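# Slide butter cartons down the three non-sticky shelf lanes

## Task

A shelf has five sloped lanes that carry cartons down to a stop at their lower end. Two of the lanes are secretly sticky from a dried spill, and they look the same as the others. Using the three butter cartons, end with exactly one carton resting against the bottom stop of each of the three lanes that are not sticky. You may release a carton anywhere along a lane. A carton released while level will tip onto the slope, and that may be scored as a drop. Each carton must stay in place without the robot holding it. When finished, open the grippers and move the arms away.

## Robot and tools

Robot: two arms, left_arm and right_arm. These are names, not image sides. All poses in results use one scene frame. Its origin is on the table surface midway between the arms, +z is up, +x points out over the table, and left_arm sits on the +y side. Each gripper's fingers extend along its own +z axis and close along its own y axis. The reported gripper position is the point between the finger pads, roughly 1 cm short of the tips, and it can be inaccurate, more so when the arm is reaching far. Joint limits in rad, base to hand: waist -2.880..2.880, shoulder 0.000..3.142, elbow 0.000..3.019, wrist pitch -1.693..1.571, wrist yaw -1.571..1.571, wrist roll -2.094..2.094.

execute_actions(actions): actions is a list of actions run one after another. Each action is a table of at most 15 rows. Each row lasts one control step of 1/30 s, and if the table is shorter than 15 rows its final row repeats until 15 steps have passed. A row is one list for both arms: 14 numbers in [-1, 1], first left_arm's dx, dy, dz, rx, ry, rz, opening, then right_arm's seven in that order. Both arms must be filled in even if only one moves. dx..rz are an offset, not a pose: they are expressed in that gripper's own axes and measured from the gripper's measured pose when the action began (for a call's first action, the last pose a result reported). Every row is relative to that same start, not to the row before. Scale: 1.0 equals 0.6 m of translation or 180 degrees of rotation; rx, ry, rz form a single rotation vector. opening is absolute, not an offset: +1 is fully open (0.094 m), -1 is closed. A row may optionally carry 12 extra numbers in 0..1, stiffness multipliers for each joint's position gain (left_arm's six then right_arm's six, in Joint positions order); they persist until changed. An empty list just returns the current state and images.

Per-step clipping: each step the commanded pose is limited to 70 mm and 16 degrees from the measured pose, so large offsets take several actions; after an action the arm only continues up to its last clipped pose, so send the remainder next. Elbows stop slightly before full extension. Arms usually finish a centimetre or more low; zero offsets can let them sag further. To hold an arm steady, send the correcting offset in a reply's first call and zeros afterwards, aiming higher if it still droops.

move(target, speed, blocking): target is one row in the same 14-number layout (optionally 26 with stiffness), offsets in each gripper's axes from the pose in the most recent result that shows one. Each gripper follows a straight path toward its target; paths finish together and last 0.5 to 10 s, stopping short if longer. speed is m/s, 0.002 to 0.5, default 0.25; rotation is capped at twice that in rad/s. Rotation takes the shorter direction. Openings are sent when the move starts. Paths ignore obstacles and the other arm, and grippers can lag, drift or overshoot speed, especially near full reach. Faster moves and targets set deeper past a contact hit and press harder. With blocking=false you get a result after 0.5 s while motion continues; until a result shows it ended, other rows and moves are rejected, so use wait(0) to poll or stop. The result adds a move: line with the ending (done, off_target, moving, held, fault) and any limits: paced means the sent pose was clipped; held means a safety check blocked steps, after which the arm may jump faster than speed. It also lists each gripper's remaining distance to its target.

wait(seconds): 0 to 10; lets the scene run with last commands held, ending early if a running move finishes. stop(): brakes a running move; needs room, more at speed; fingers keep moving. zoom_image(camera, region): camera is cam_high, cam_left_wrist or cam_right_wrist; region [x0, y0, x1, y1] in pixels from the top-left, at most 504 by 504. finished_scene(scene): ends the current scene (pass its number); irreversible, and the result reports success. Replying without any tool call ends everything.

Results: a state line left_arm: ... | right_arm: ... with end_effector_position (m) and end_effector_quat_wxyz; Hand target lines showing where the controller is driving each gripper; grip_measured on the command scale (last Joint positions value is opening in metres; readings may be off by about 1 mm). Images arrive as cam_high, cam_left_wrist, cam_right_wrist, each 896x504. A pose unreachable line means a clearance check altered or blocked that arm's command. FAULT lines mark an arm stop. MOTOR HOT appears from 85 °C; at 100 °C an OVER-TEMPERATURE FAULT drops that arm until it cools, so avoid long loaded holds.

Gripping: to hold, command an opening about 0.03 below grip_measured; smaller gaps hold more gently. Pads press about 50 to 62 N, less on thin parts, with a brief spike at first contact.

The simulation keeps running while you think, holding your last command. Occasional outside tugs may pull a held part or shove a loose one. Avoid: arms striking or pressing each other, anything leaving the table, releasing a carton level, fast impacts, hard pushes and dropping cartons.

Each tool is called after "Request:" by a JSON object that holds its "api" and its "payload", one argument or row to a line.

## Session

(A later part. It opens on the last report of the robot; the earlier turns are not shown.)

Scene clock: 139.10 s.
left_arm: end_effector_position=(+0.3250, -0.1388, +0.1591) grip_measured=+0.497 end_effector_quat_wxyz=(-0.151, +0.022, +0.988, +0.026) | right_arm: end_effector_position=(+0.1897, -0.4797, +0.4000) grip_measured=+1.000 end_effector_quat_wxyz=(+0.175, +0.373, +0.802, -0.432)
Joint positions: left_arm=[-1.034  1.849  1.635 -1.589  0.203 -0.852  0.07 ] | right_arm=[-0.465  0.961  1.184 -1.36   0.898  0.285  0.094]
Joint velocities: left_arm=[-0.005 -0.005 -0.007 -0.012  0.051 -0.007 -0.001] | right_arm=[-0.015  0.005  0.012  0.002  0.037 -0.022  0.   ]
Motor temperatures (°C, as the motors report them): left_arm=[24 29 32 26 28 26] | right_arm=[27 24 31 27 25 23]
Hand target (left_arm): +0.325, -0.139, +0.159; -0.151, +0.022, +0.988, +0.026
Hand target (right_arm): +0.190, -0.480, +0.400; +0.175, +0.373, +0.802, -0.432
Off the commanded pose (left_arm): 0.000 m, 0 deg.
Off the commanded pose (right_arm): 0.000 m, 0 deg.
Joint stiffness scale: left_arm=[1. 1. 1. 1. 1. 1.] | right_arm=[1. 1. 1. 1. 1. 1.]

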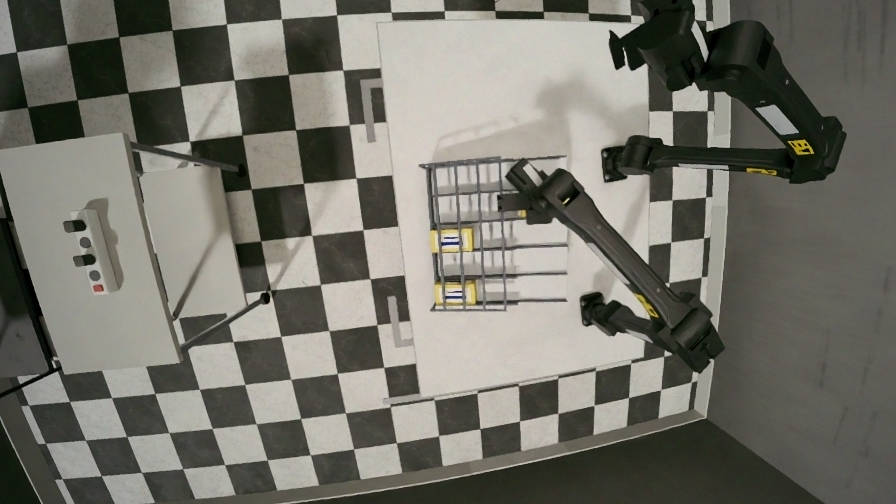

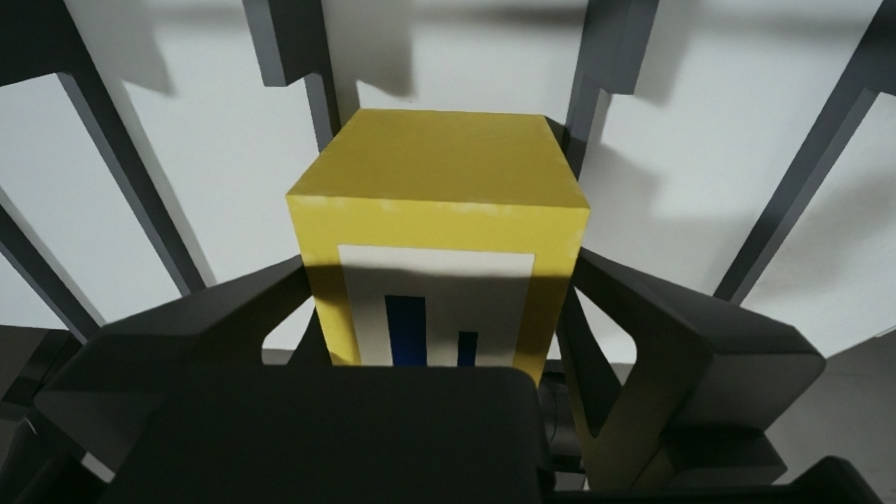

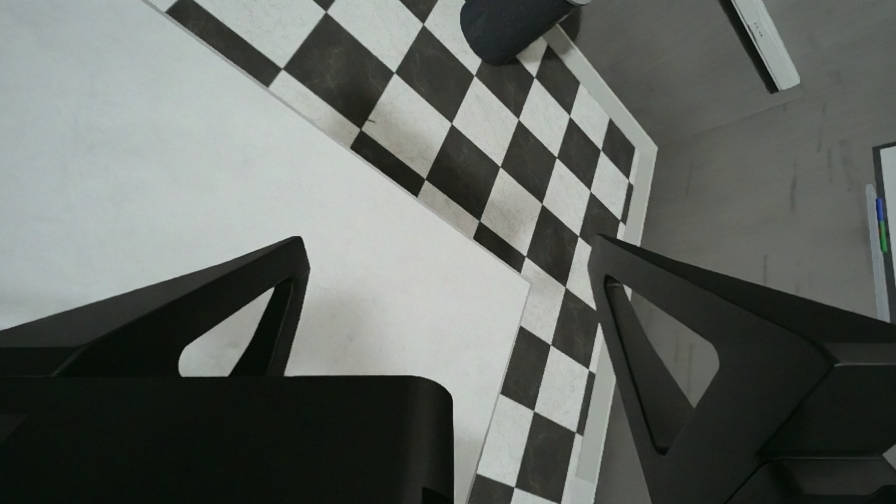

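Sticky. On to lane 1.

Request:
{"api": "execute_actions", "payload": {
  "actions": [
    [[0,0,0,0,0,0,0.25,0,0,0,0,0,0,1]],
    [[0,0,0,0,0,0,0.25,0,0,0,0,0,0,1]]
  ]
}}

Request:
{"api": "move", "payload": {
  "target": [0,0,-0.11,0,0,0,0.25,0,0,0,0,0,0,1],
  "speed": 0.12
}}

Request:
{"api": "move", "payload": {
  "target": [-0.01,-0.17,-0.04,0,0,0,0.25,0,0,0,0,0,0,1],
  "speed": 0.15
}}

Scene clock: 145.33 s.
left_arm: end_effector_position=(+0.3257, -0.1371, +0.1599) grip_measured=+0.333 end_effector_quat_wxyz=(-0.149, +0.021, +0.988, +0.028) | right_arm: end_effector_position=(+0.1897, -0.4797, +0.4000) grip_measured=+1.000 end_effector_quat_wxyz=(+0.175, +0.373, +0.802, -0.432)
Joint positions: left_arm=[-1.033  1.847  1.635 -1.593  0.197 -0.852  0.063] | right_arm=[-0.465  0.961  1.184 -1.36   0.898  0.285  0.094]
Joint velocities: left_arm=[-0.015 -0.015  0.007 -0.007 -0.051  0.007 -0.001] | right_arm=[-0.005 -0.015 -0.007  0.012  0.066  0.037  0.   ]
Motor temperatures (°C, as the motors report them): left_arm=[24 29 32 26 28 26] | right_arm=[27 24 31 27 25 23]
Hand target (left_arm): +0.326, -0.137, +0.160; -0.149, +0.021, +0.988, +0.028
Hand target (right_arm): +0.190, -0.480, +0.400; +0.175, +0.373, +0.802, -0.432
Off the commanded pose (left_arm): 0.000 m, 0 deg.
Off the commanded pose (right_arm): 0.000 m, 0 deg.
Joint stiffness scale: left_arm=[1. 1. 1. 1. 1. 1.] | right_arm=[1. 1. 1. 1. 1. 1.]

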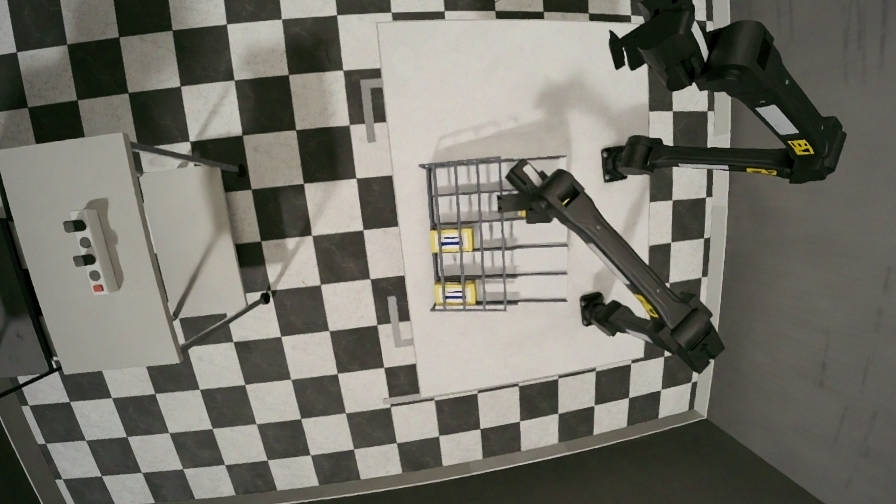

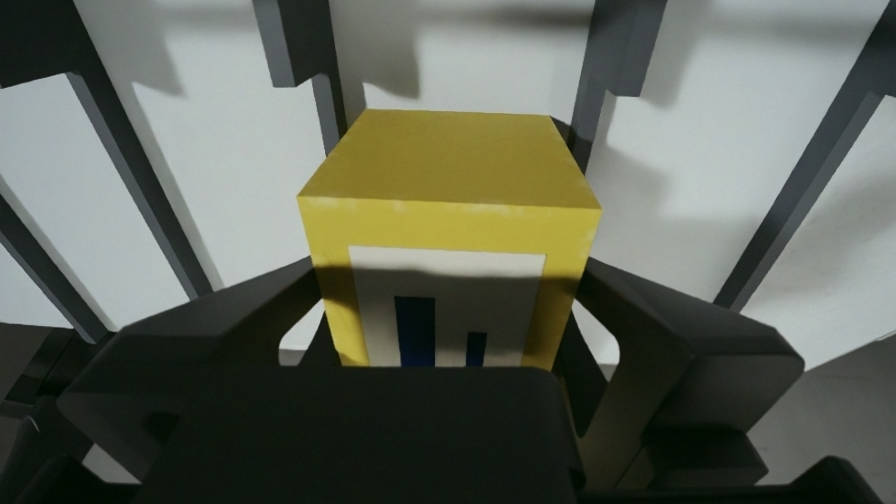

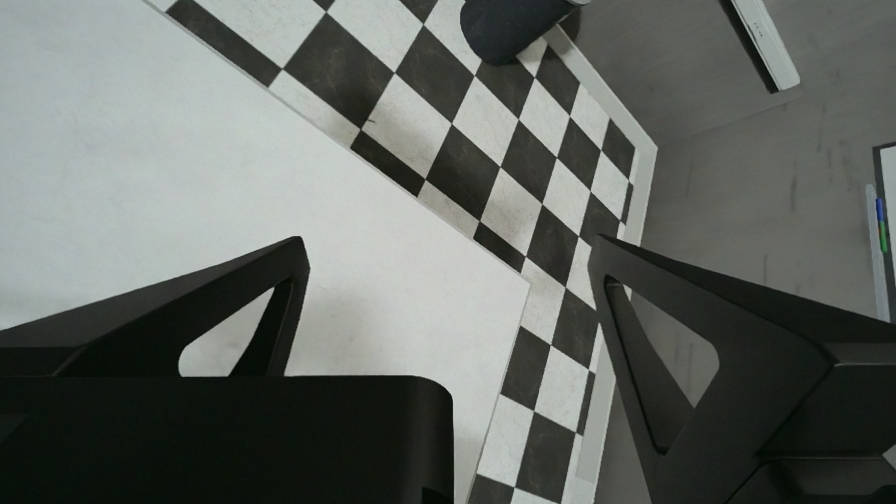

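Scene clock: 146.27 s.
left_arm: end_effector_position=(+0.3349, -0.1334, +0.1830) grip_measured=+0.333 end_effector_quat_wxyz=(-0.148, +0.013, +0.988, +0.030) | right_arm: end_effector_position=(+0.1897, -0.4797, +0.4000) grip_measured=+1.000 end_effector_quat_wxyz=(+0.175, +0.373, +0.802, -0.432)
Joint positions: left_arm=[-1.016  1.844  1.692 -1.656  0.19  -0.852  0.063] | right_arm=[-0.465  0.961  1.184 -1.36   0.898  0.285  0.094]
Joint velocities: left_arm=[ 0.005 -0.005  0.002 -0.017  0.007  0.051  0.   ] | right_arm=[-0.015 -0.015  0.002 -0.012 -0.037 -0.037  0.   ]
Motor temperatures (°C, as the motors report them): left_arm=[24 29 32 26 28 26] | right_arm=[27 24 31 27 25 23]
Hand target (left_arm): +0.344, -0.139, +0.222; -0.127, +0.018, +0.992, +0.002
Hand target (right_arm): +0.190, -0.480, +0.400; +0.175, +0.373, +0.802, -0.432
Off the commanded pose (left_arm): 0.042 m, 1 deg.
Off the commanded pose (right_arm): 0.000 m, 0 deg.
Joint stiffness scale: left_arm=[1. 1. 1. 1. 1. 1.] | right_arm=[1. 1. 1. 1. 1. 1.]
joint sent to its limit (left arm) — the command would take joint 4 (wrist pitch) past its lower limit, so that joint was sent only as far as its limit.
move: off_target (left_arm)

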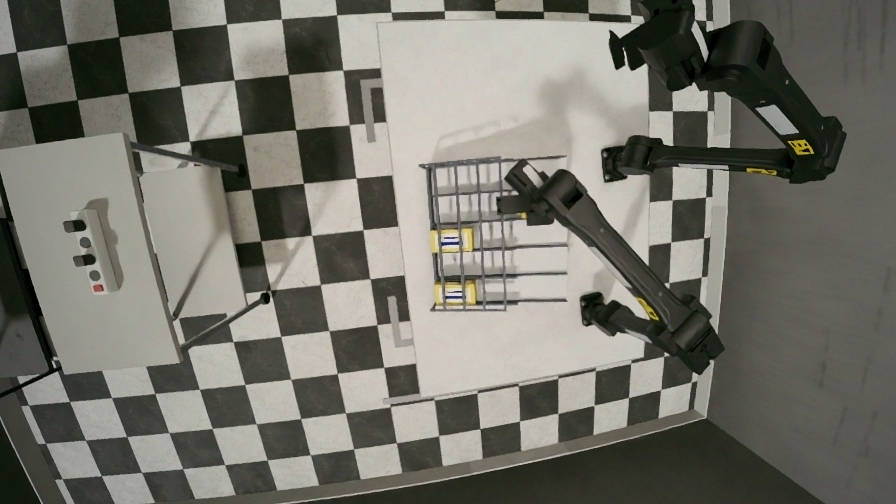

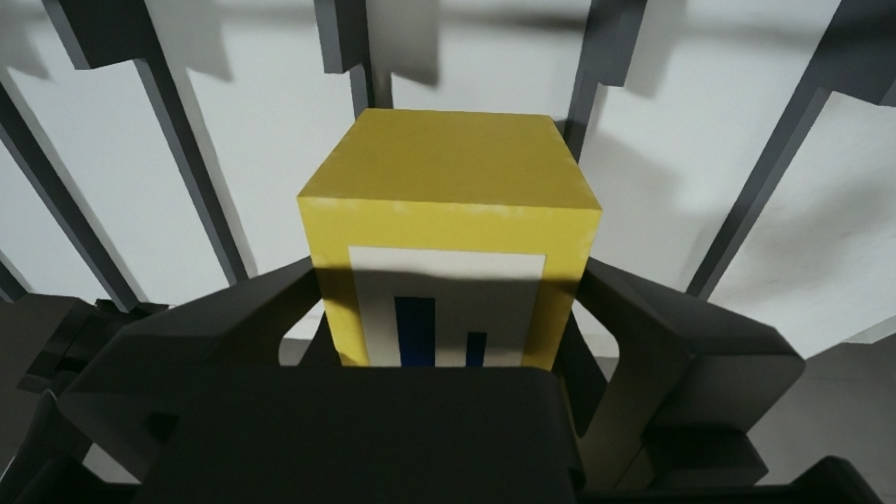

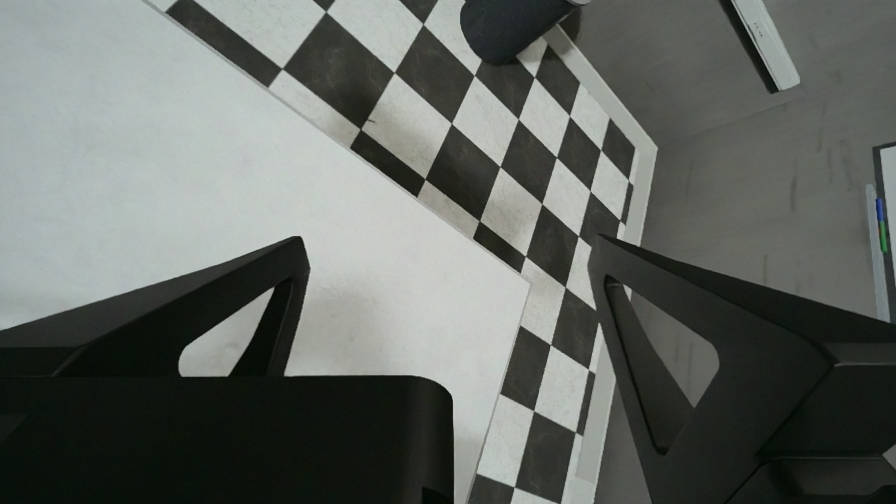

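Scene clock: 147.23 s.
left_arm: end_effector_position=(+0.3409, -0.1505, +0.1591) grip_measured=+0.333 end_effector_quat_wxyz=(-0.153, +0.018, +0.986, +0.062) | right_arm: end_effector_position=(+0.1897, -0.4797, +0.4000) grip_measured=+1.000 end_effector_quat_wxyz=(+0.175, +0.373, +0.802, -0.432)
Joint positions: left_arm=[-1.036  1.939  1.763 -1.685  0.163 -0.862  0.063] | right_arm=[-0.465  0.961  1.184 -1.36   0.898  0.285  0.094]
Joint velocities: left_arm=[ 0.015 -0.015  0.002  0.022  0.022 -0.007  0.   ] | right_arm=[ 0.005  0.005 -0.002 -0.017  0.051  0.007  0.   ]
Motor temperatures (°C, as the motors report them): left_arm=[24 29 33 26 28 26] | right_arm=[27 24 31 27 25 23]
Hand target (left_arm): +0.337, -0.210, +0.190; -0.135, +0.014, +0.991, +0.008
Hand target (right_arm): +0.190, -0.480, +0.400; +0.175, +0.373, +0.802, -0.432
Off the commanded pose (left_arm): 0.095 m, 4 deg; position clipped at the last step of the last action.
Off the commanded pose (right_arm): 0.000 m, 0 deg.
Joint stiffness scale: left_arm=[1. 1. 1. 1. 1. 1.] | right_arm=[1. 1. 1. 1. 1. 1.]
joint sent to its limit (left arm) — the command would take joint 4 (wrist pitch) past its lower limit, so that joint was sent only as far as its limit.
move: off_target (left_arm); limits=paced

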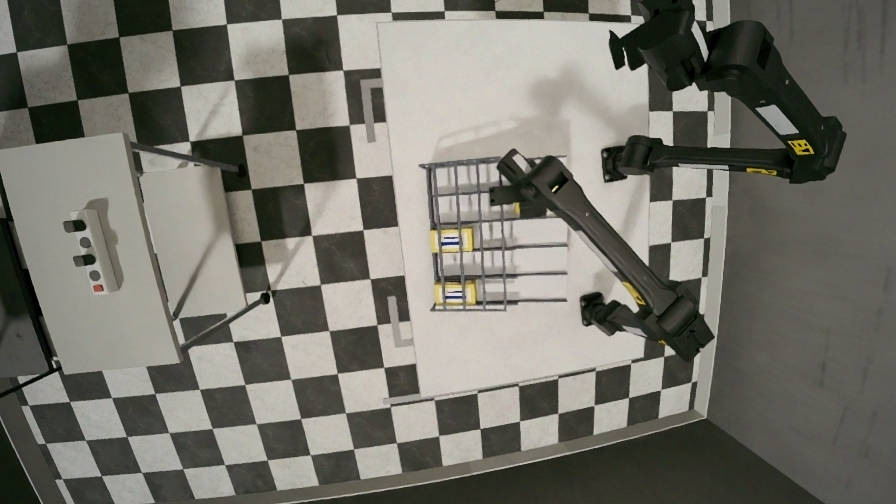

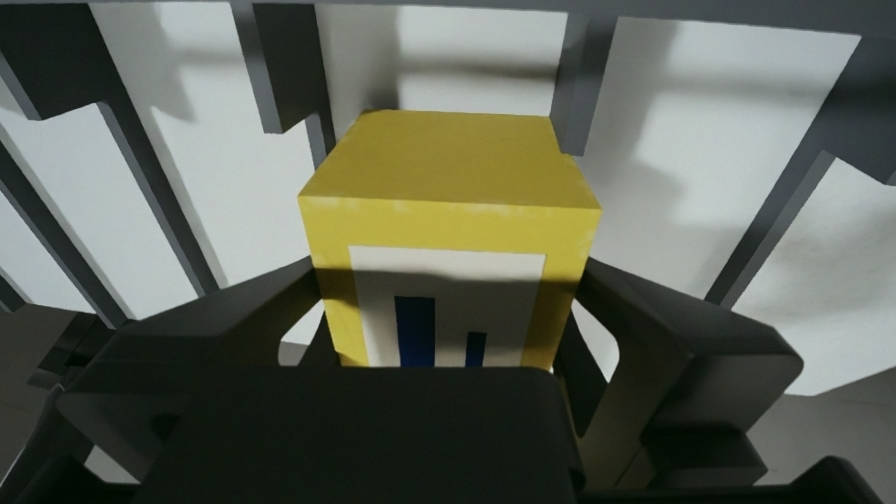

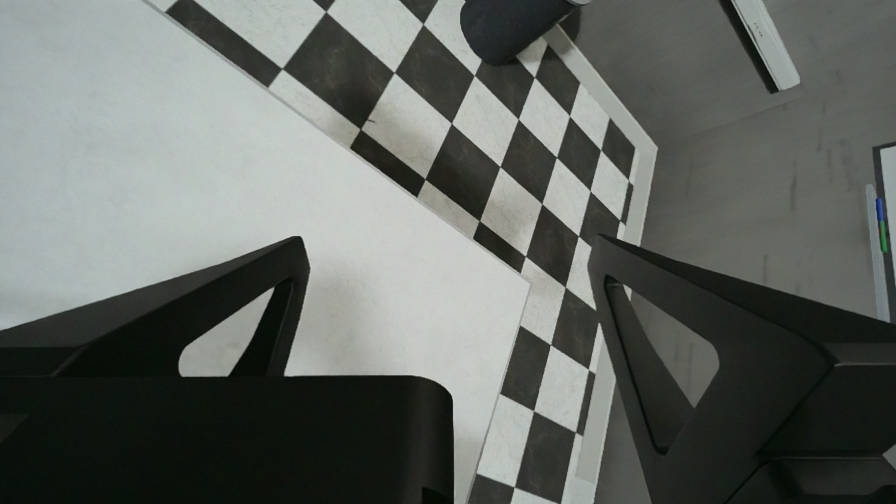

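Request:
{"api": "move", "payload": {
  "target": [0.05,0.015,-0.15,0.04,-0.09,0,0.25,0,0,0,0,0,0,1],
  "speed": 0.12
}}

Request:
{"api": "move", "payload": {
  "target": [0,-0.15,-0.04,0,0,0,0.25,0,0,0,0,0,0,1],
  "speed": 0.15
}}

Scene clock: 151.47 s.
left_arm: end_effector_position=(+0.3436, -0.1481, +0.2397) grip_measured=+0.333 end_effector_quat_wxyz=(-0.028, +0.019, +0.999, +0.015) | right_arm: end_effector_position=(+0.1897, -0.4797, +0.4000) grip_measured=+1.000 end_effector_quat_wxyz=(+0.175, +0.373, +0.802, -0.432)
Joint positions: left_arm=[-1.074  1.761  1.75  -1.617  0.027 -0.921  0.063] | right_arm=[-0.465  0.961  1.184 -1.36   0.898  0.285  0.094]
Joint velocities: left_arm=[-0.024 -0.005 -0.017 -0.007  0.022 -0.037 -0.   ] | right_arm=[-0.005 -0.005 -0.022 -0.002 -0.022 -0.007  0.   ]
Motor temperatures (°C, as the motors report them): left_arm=[24 30 35 26 28 26] | right_arm=[27 24 31 27 25 23]
Hand target (left_arm): +0.341, -0.153, +0.256; -0.014, +0.016, +1.000, -0.003
Hand target (right_arm): +0.190, -0.480, +0.400; +0.175, +0.373, +0.802, -0.432
Off the commanded pose (left_arm): 0.016 m, 3 deg.
Off the commanded pose (right_arm): 0.000 m, 0 deg.
Joint stiffness scale: left_arm=[1. 1. 1. 1. 1. 1.] | right_arm=[1. 1. 1. 1. 1. 1.]
move: off_target (left_arm)

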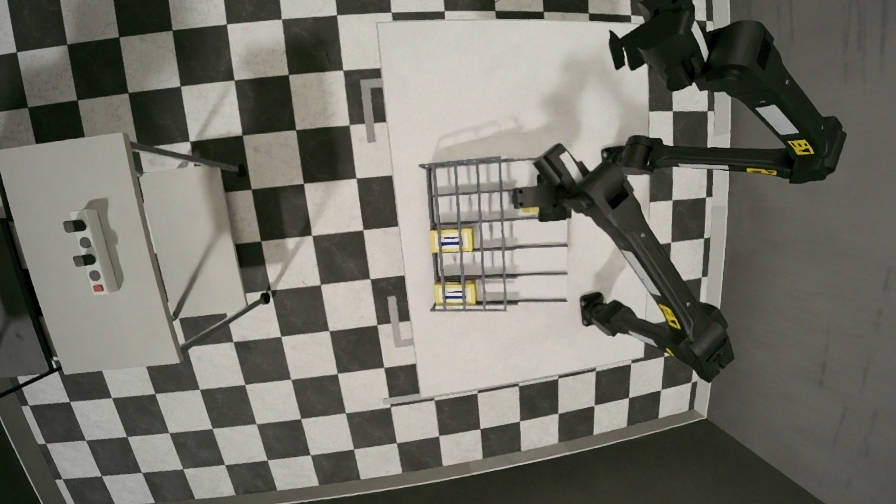

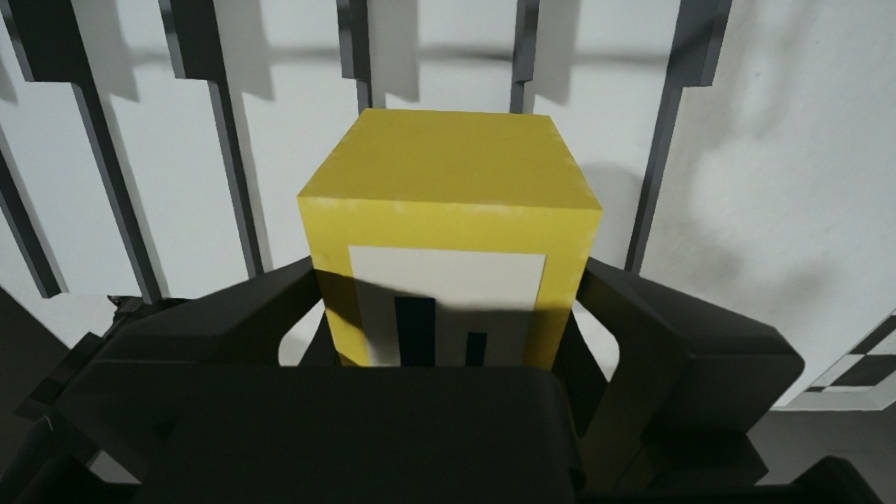

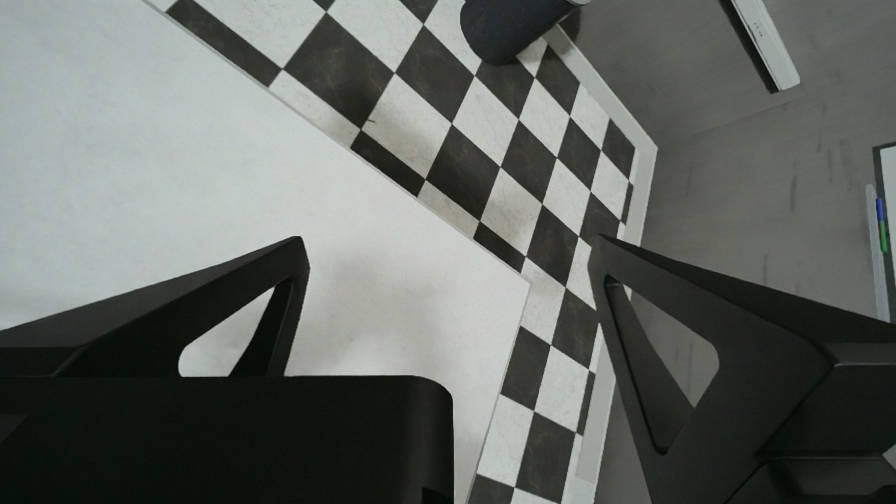

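Scene clock: 152.50 s.
left_arm: end_effector_position=(+0.3362, -0.2275, +0.2324) grip_measured=+0.333 end_effector_quat_wxyz=(-0.025, +0.026, +0.999, +0.012) | right_arm: end_effector_position=(+0.1897, -0.4797, +0.4000) grip_measured=+1.000 end_effector_quat_wxyz=(+0.175, +0.373, +0.802, -0.432)
Joint positions: left_arm=[-1.16   1.938  1.986 -1.665  0.029 -0.993  0.063] | right_arm=[-0.465  0.961  1.184 -1.36   0.898  0.285  0.094]
Joint velocities: left_arm=[-0.015  0.005  0.002  0.012  0.022  0.007  0.001] | right_arm=[ 0.005 -0.015 -0.002  0.002 -0.051 -0.007  0.   ]
Motor temperatures (°C, as the motors report them): left_arm=[24 30 35 26 28 26] | right_arm=[27 24 31 27 25 23]
Hand target (left_arm): +0.340, -0.237, +0.260; -0.012, +0.019, +1.000, -0.011
Hand target (right_arm): +0.190, -0.480, +0.400; +0.175, +0.373, +0.802, -0.432
Off the commanded pose (left_arm): 0.031 m, 1 deg.
Off the commanded pose (right_arm): 0.000 m, 0 deg.
Joint stiffness scale: left_arm=[1. 1. 1. 1. 1. 1.] | right_arm=[1. 1. 1. 1. 1. 1.]
joint sent to its limit (left arm) — the command would take joint 4 (wrist pitch) past its lower limit, so that joint was sent only as far as its limit.
move: off_target (left_arm)

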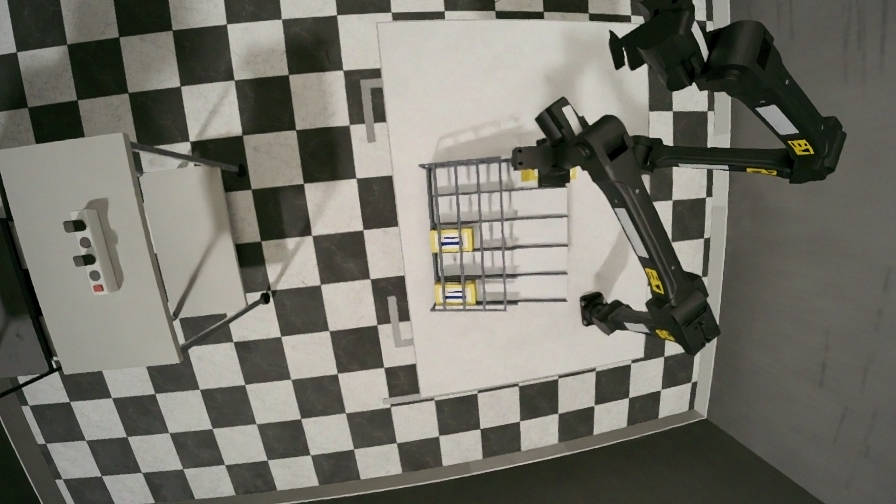

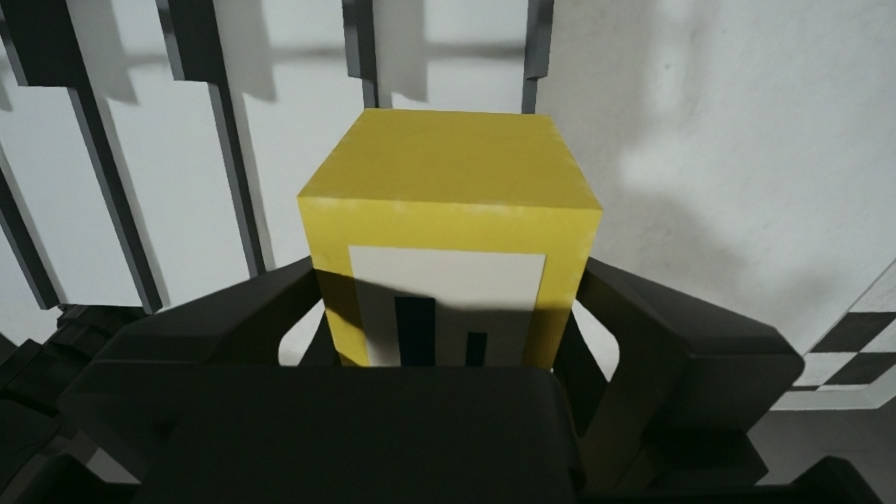

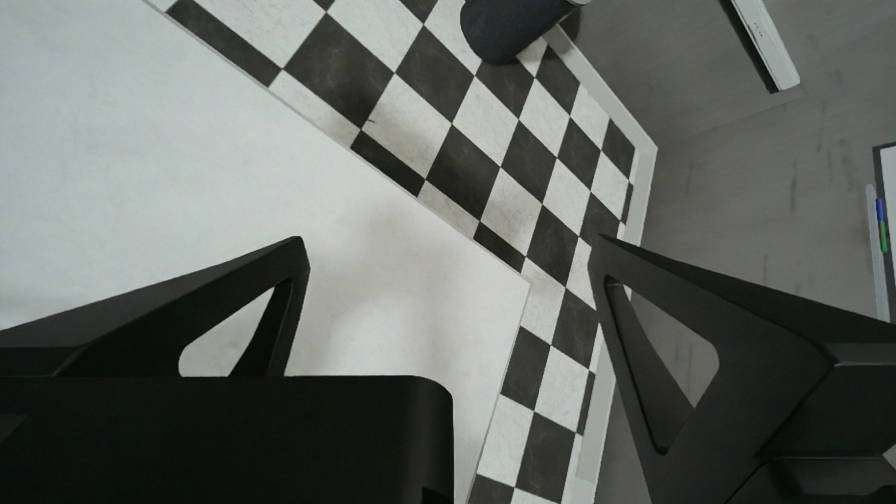

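Centered. Descend with tilt (target w≈-0.15 → +14°).

Request:
{"api": "move", "payload": {
  "target": [0,0,0.07,-0.008,0.08,0,0.25,0,0,0,0,0,0,1],
  "speed": 0.08
}}

Scene clock: 155.73 s.
left_arm: end_effector_position=(+0.3326, -0.2319, +0.1875) grip_measured=+0.333 end_effector_quat_wxyz=(-0.124, +0.019, +0.992, -0.001) | right_arm: end_effector_position=(+0.1897, -0.4797, +0.4000) grip_measured=+1.000 end_effector_quat_wxyz=(+0.175, +0.373, +0.802, -0.432)
Joint positions: left_arm=[-1.118  2.01   1.966 -1.665  0.208 -0.95   0.063] | right_arm=[-0.465  0.961  1.184 -1.36   0.898  0.285  0.094]
Joint velocities: left_arm=[ 0.024 -0.024  0.007 -0.017  0.022  0.037  0.   ] | right_arm=[-0.005 -0.015 -0.017 -0.002 -0.037 -0.007  0.   ]
Motor temperatures (°C, as the motors report them): left_arm=[24 30 35 26 28 26] | right_arm=[27 24 31 27 25 23]
Hand target (left_arm): +0.334, -0.226, +0.189; -0.133, +0.022, +0.991, +0.003
Hand target (right_arm): +0.190, -0.480, +0.400; +0.175, +0.373, +0.802, -0.432
Off the commanded pose (left_arm): 0.006 m, 4 deg.
Off the commanded pose (right_arm): 0.000 m, 0 deg.
Joint stiffness scale: left_arm=[1. 1. 1. 1. 1. 1.] | right_arm=[1. 1. 1. 1. 1. 1.]
joint sent to its limit (left arm) — the command would take joint 4 (wrist pitch) past its lower limit, so that joint was sent only as far as its limit.
move: off_target (left_arm)

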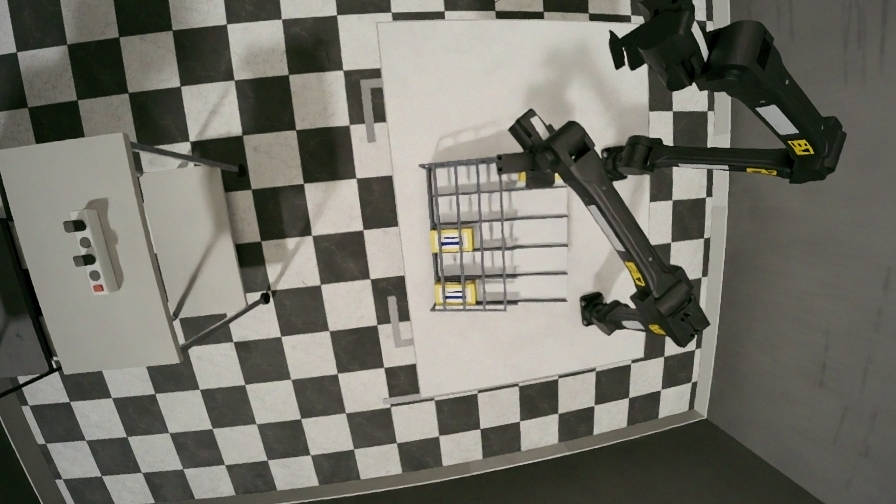

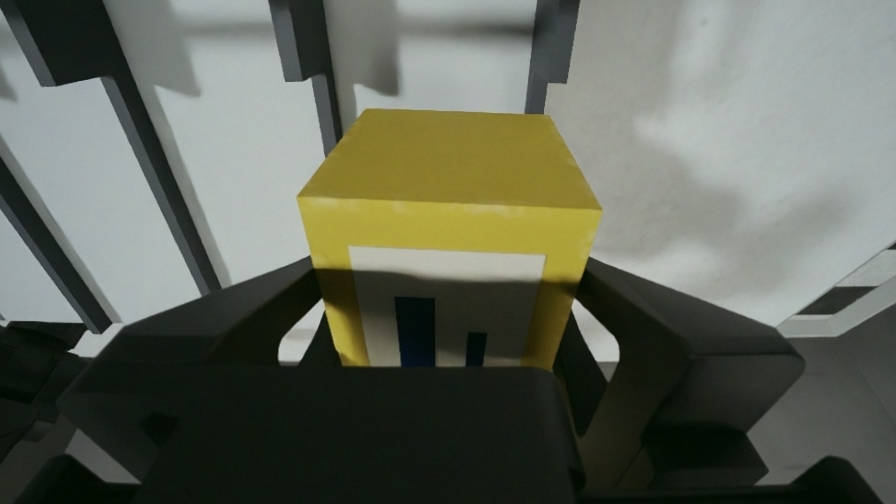

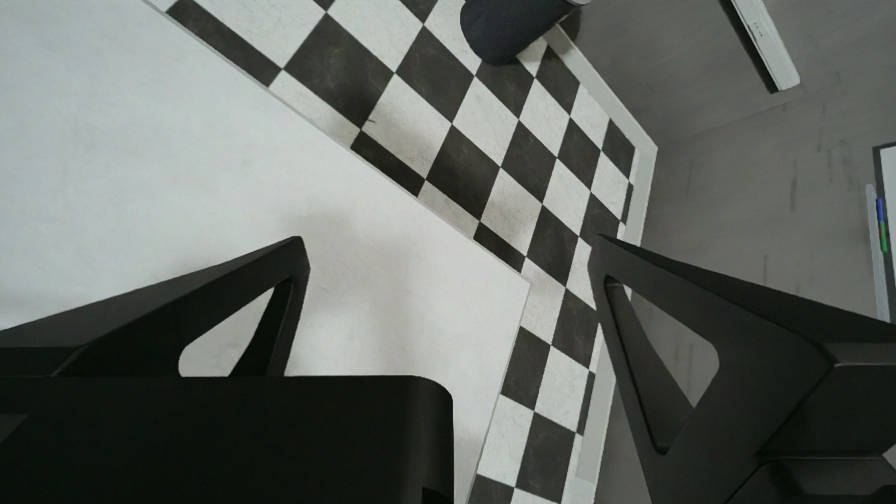

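Request:
{"api": "move", "payload": {
  "target": [0,0.016,0.047,-0.015,0.016,0,0.25,0,0,0,0,0,0,1],
  "speed": 0.05
}}

Scene clock: 158.53 s.
left_arm: end_effector_position=(+0.3254, -0.2230, +0.1600) grip_measured=+0.333 end_effector_quat_wxyz=(-0.146, +0.016, +0.989, +0.025) | right_arm: end_effector_position=(+0.1897, -0.4797, +0.4000) grip_measured=+1.000 end_effector_quat_wxyz=(+0.175, +0.373, +0.802, -0.432)
Joint positions: left_arm=[-1.118  2.032  1.92  -1.665  0.215 -0.949  0.063] | right_arm=[-0.465  0.961  1.184 -1.36   0.898  0.285  0.094]
Joint velocities: left_arm=[-0.015 -0.005  0.002 -0.007 -0.007 -0.066  0.   ] | right_arm=[-0.005 -0.005 -0.017 -0.007  0.037 -0.007  0.   ]
Motor temperatures (°C, as the motors report them): left_arm=[24 30 35 26 28 26] | right_arm=[27 24 31 27 25 23]
Hand target (left_arm): +0.326, -0.222, +0.160; -0.149, +0.022, +0.988, +0.023
Hand target (right_arm): +0.190, -0.480, +0.400; +0.175, +0.373, +0.802, -0.432
Off the commanded pose (left_arm): 0.001 m, 1 deg.
Off the commanded pose (right_arm): 0.000 m, 0 deg.
Joint stiffness scale: left_arm=[1. 1. 1. 1. 1. 1.] | right_arm=[1. 1. 1. 1. 1. 1.]
move: done

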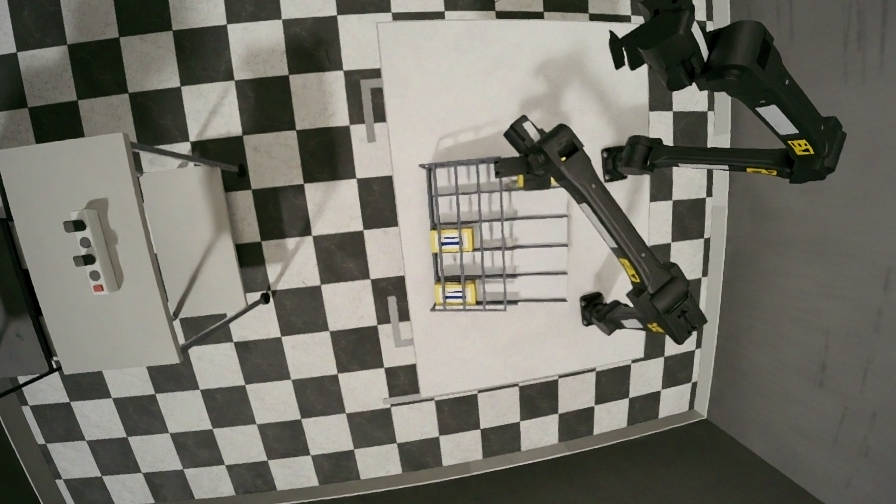

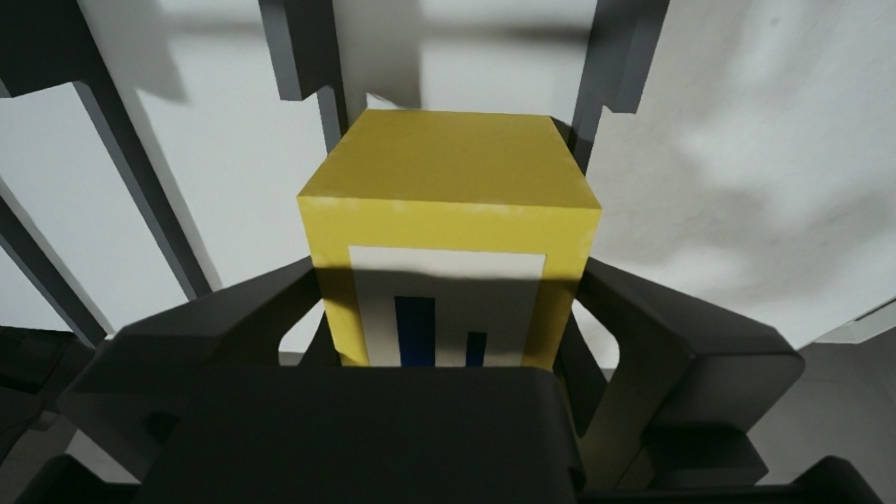

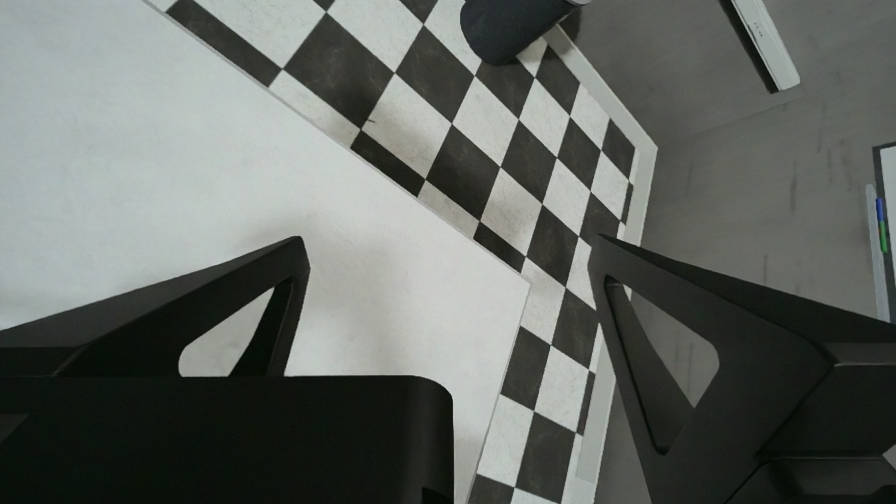

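Request:
{"api": "execute_actions", "payload": {
  "actions": [
    [[0,0,0.006,0,0,0,0.25,0,0,0,0,0,0,1]],
    [[0,0,0,0,0,0,0.5,0,0,0,0,0,0,1]],
    [[0,0,0,0,0,0,0.5,0,0,0,0,0,0,1]],
    [[0,0,0,0,0,0,0.5,0,0,0,0,0,0,1]]
  ]
}}

Request:
{"api": "move", "payload": {
  "target": [0.05,0.3,-0.2,0,-0.09,0,1,0,0,0,0,0,0,1]
}}

Scene clock: 162.67 s.
left_arm: end_effector_position=(+0.3253, -0.2226, +0.1597) grip_measured=+0.497 end_effector_quat_wxyz=(-0.146, +0.016, +0.989, +0.025) | right_arm: end_effector_position=(+0.1897, -0.4797, +0.4000) grip_measured=+1.000 end_effector_quat_wxyz=(+0.175, +0.373, +0.802, -0.432)
Joint positions: left_arm=[-1.118  2.031  1.918 -1.665  0.215 -0.948  0.07 ] | right_arm=[-0.465  0.961  1.184 -1.36   0.898  0.285  0.094]
Joint velocities: left_arm=[ 0.005  0.005 -0.002  0.007 -0.051 -0.037 -0.001] | right_arm=[-0.005 -0.015  0.002  0.002  0.022 -0.037  0.   ]
Motor temperatures (°C, as the motors report them): left_arm=[24 30 34 26 28 26] | right_arm=[27 24 31 27 25 23]
Hand target (left_arm): +0.325, -0.223, +0.160; -0.146, +0.016, +0.989, +0.025
Hand target (right_arm): +0.190, -0.480, +0.400; +0.175, +0.373, +0.802, -0.432
Off the commanded pose (left_arm): 0.000 m, 0 deg.
Off the commanded pose (right_arm): 0.000 m, 0 deg.
Joint stiffness scale: left_arm=[1. 1. 1. 1. 1. 1.] | right_arm=[1. 1. 1. 1. 1. 1.]

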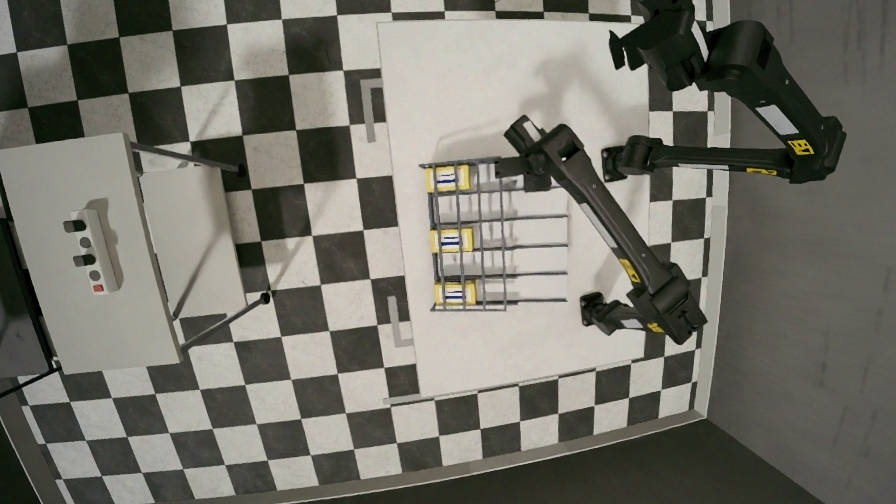

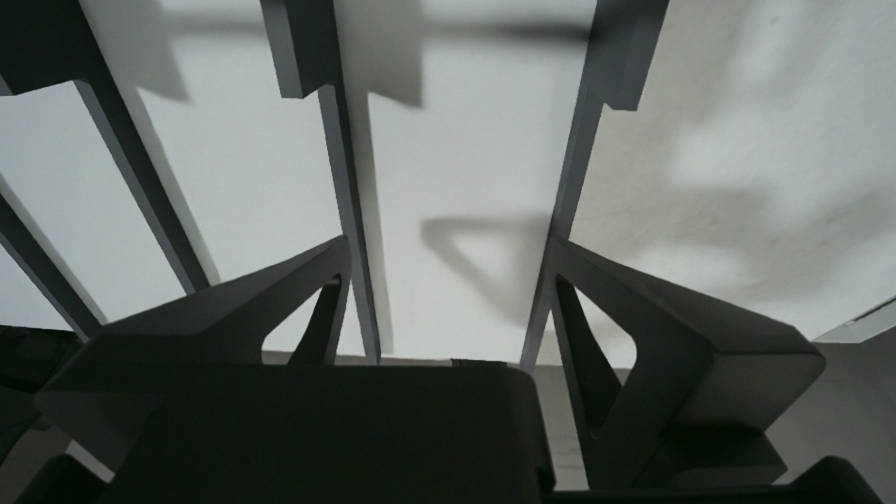

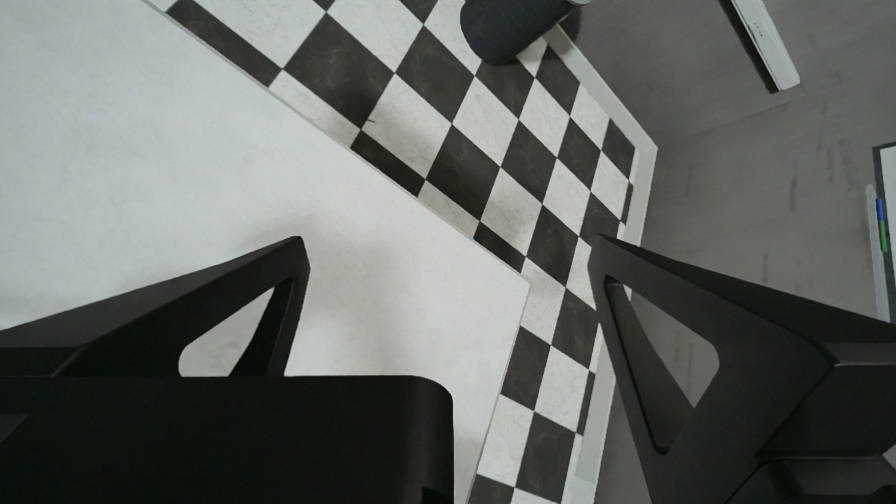

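Scene clock: 164.00 s.
left_arm: end_effector_position=(+0.3416, -0.0543, +0.3062) grip_measured=+1.000 end_effector_quat_wxyz=(+0.010, +0.012, +1.000, +0.005) | right_arm: end_effector_position=(+0.1897, -0.4797, +0.4000) grip_measured=+1.000 end_effector_quat_wxyz=(+0.175, +0.373, +0.802, -0.432)
Joint positions: left_arm=[-0.976  1.522  1.626 -1.669 -0.021 -0.839  0.094] | right_arm=[-0.465  0.961  1.184 -1.36   0.898  0.285  0.094]
Joint velocities: left_arm=[-0.005  0.015 -0.017  0.002 -0.037  0.022  0.   ] | right_arm=[-0.005  0.005  0.007 -0.012  0.022  0.022  0.   ]
Motor temperatures (°C, as the motors report them): left_arm=[24 30 33 26 28 26] | right_arm=[27 24 31 27 25 23]
Hand target (left_arm): +0.340, -0.049, +0.294; -0.004, +0.019, +1.000, +0.022
Hand target (right_arm): +0.190, -0.480, +0.400; +0.175, +0.373, +0.802, -0.432
Off the commanded pose (left_arm): 0.016 m, 3 deg.
Off the commanded pose (right_arm): 0.000 m, 0 deg.
Joint stiffness scale: left_arm=[1. 1. 1. 1. 1. 1.] | right_arm=[1. 1. 1. 1. 1. 1.]
joint sent to its limit (left arm) — the command would take joint 4 (wrist pitch) past its lower limit, so that joint was sent only as far as its limit.
move: off_target (left_arm)

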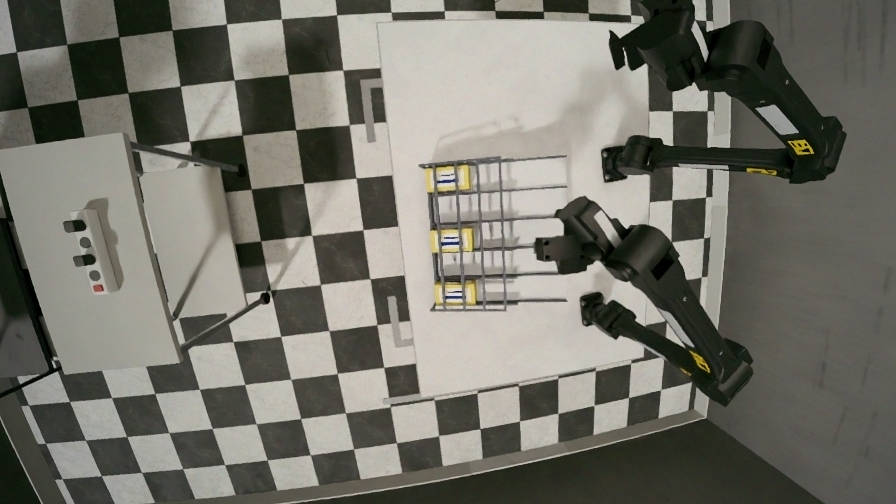

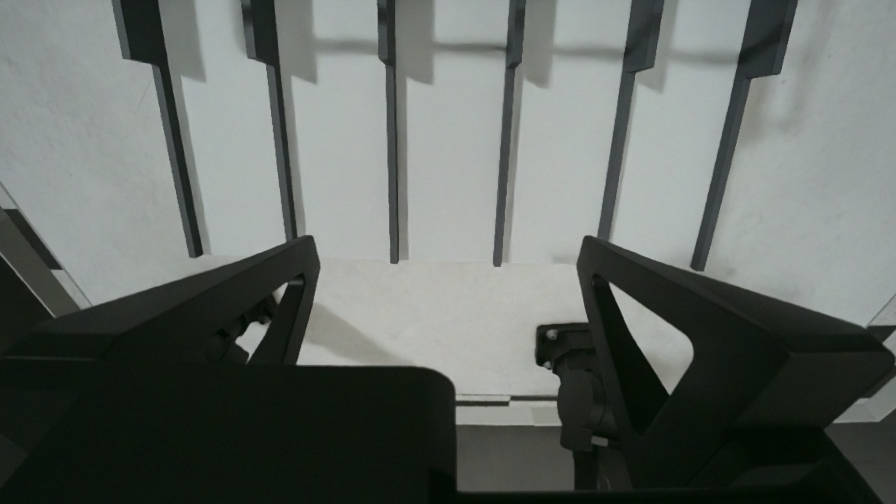

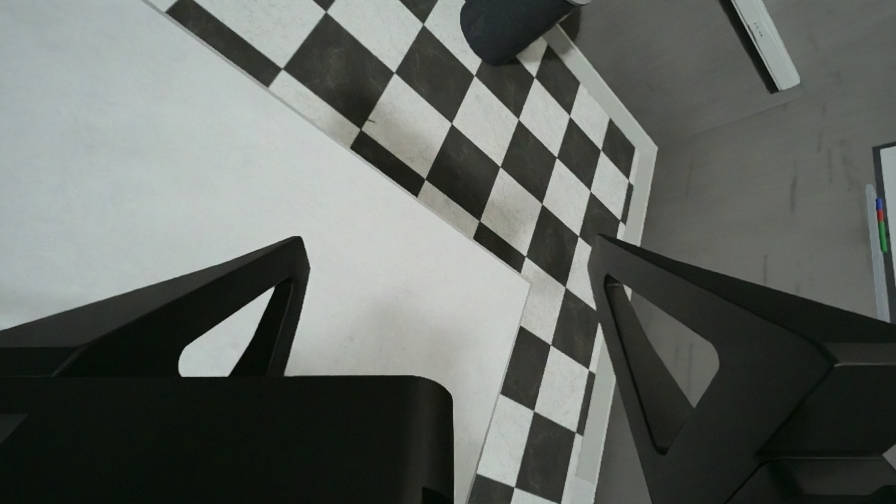

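Request:
{"api": "finished_scene", "payload": {
  "scene": 1
}}

The scene is finished: the task was done.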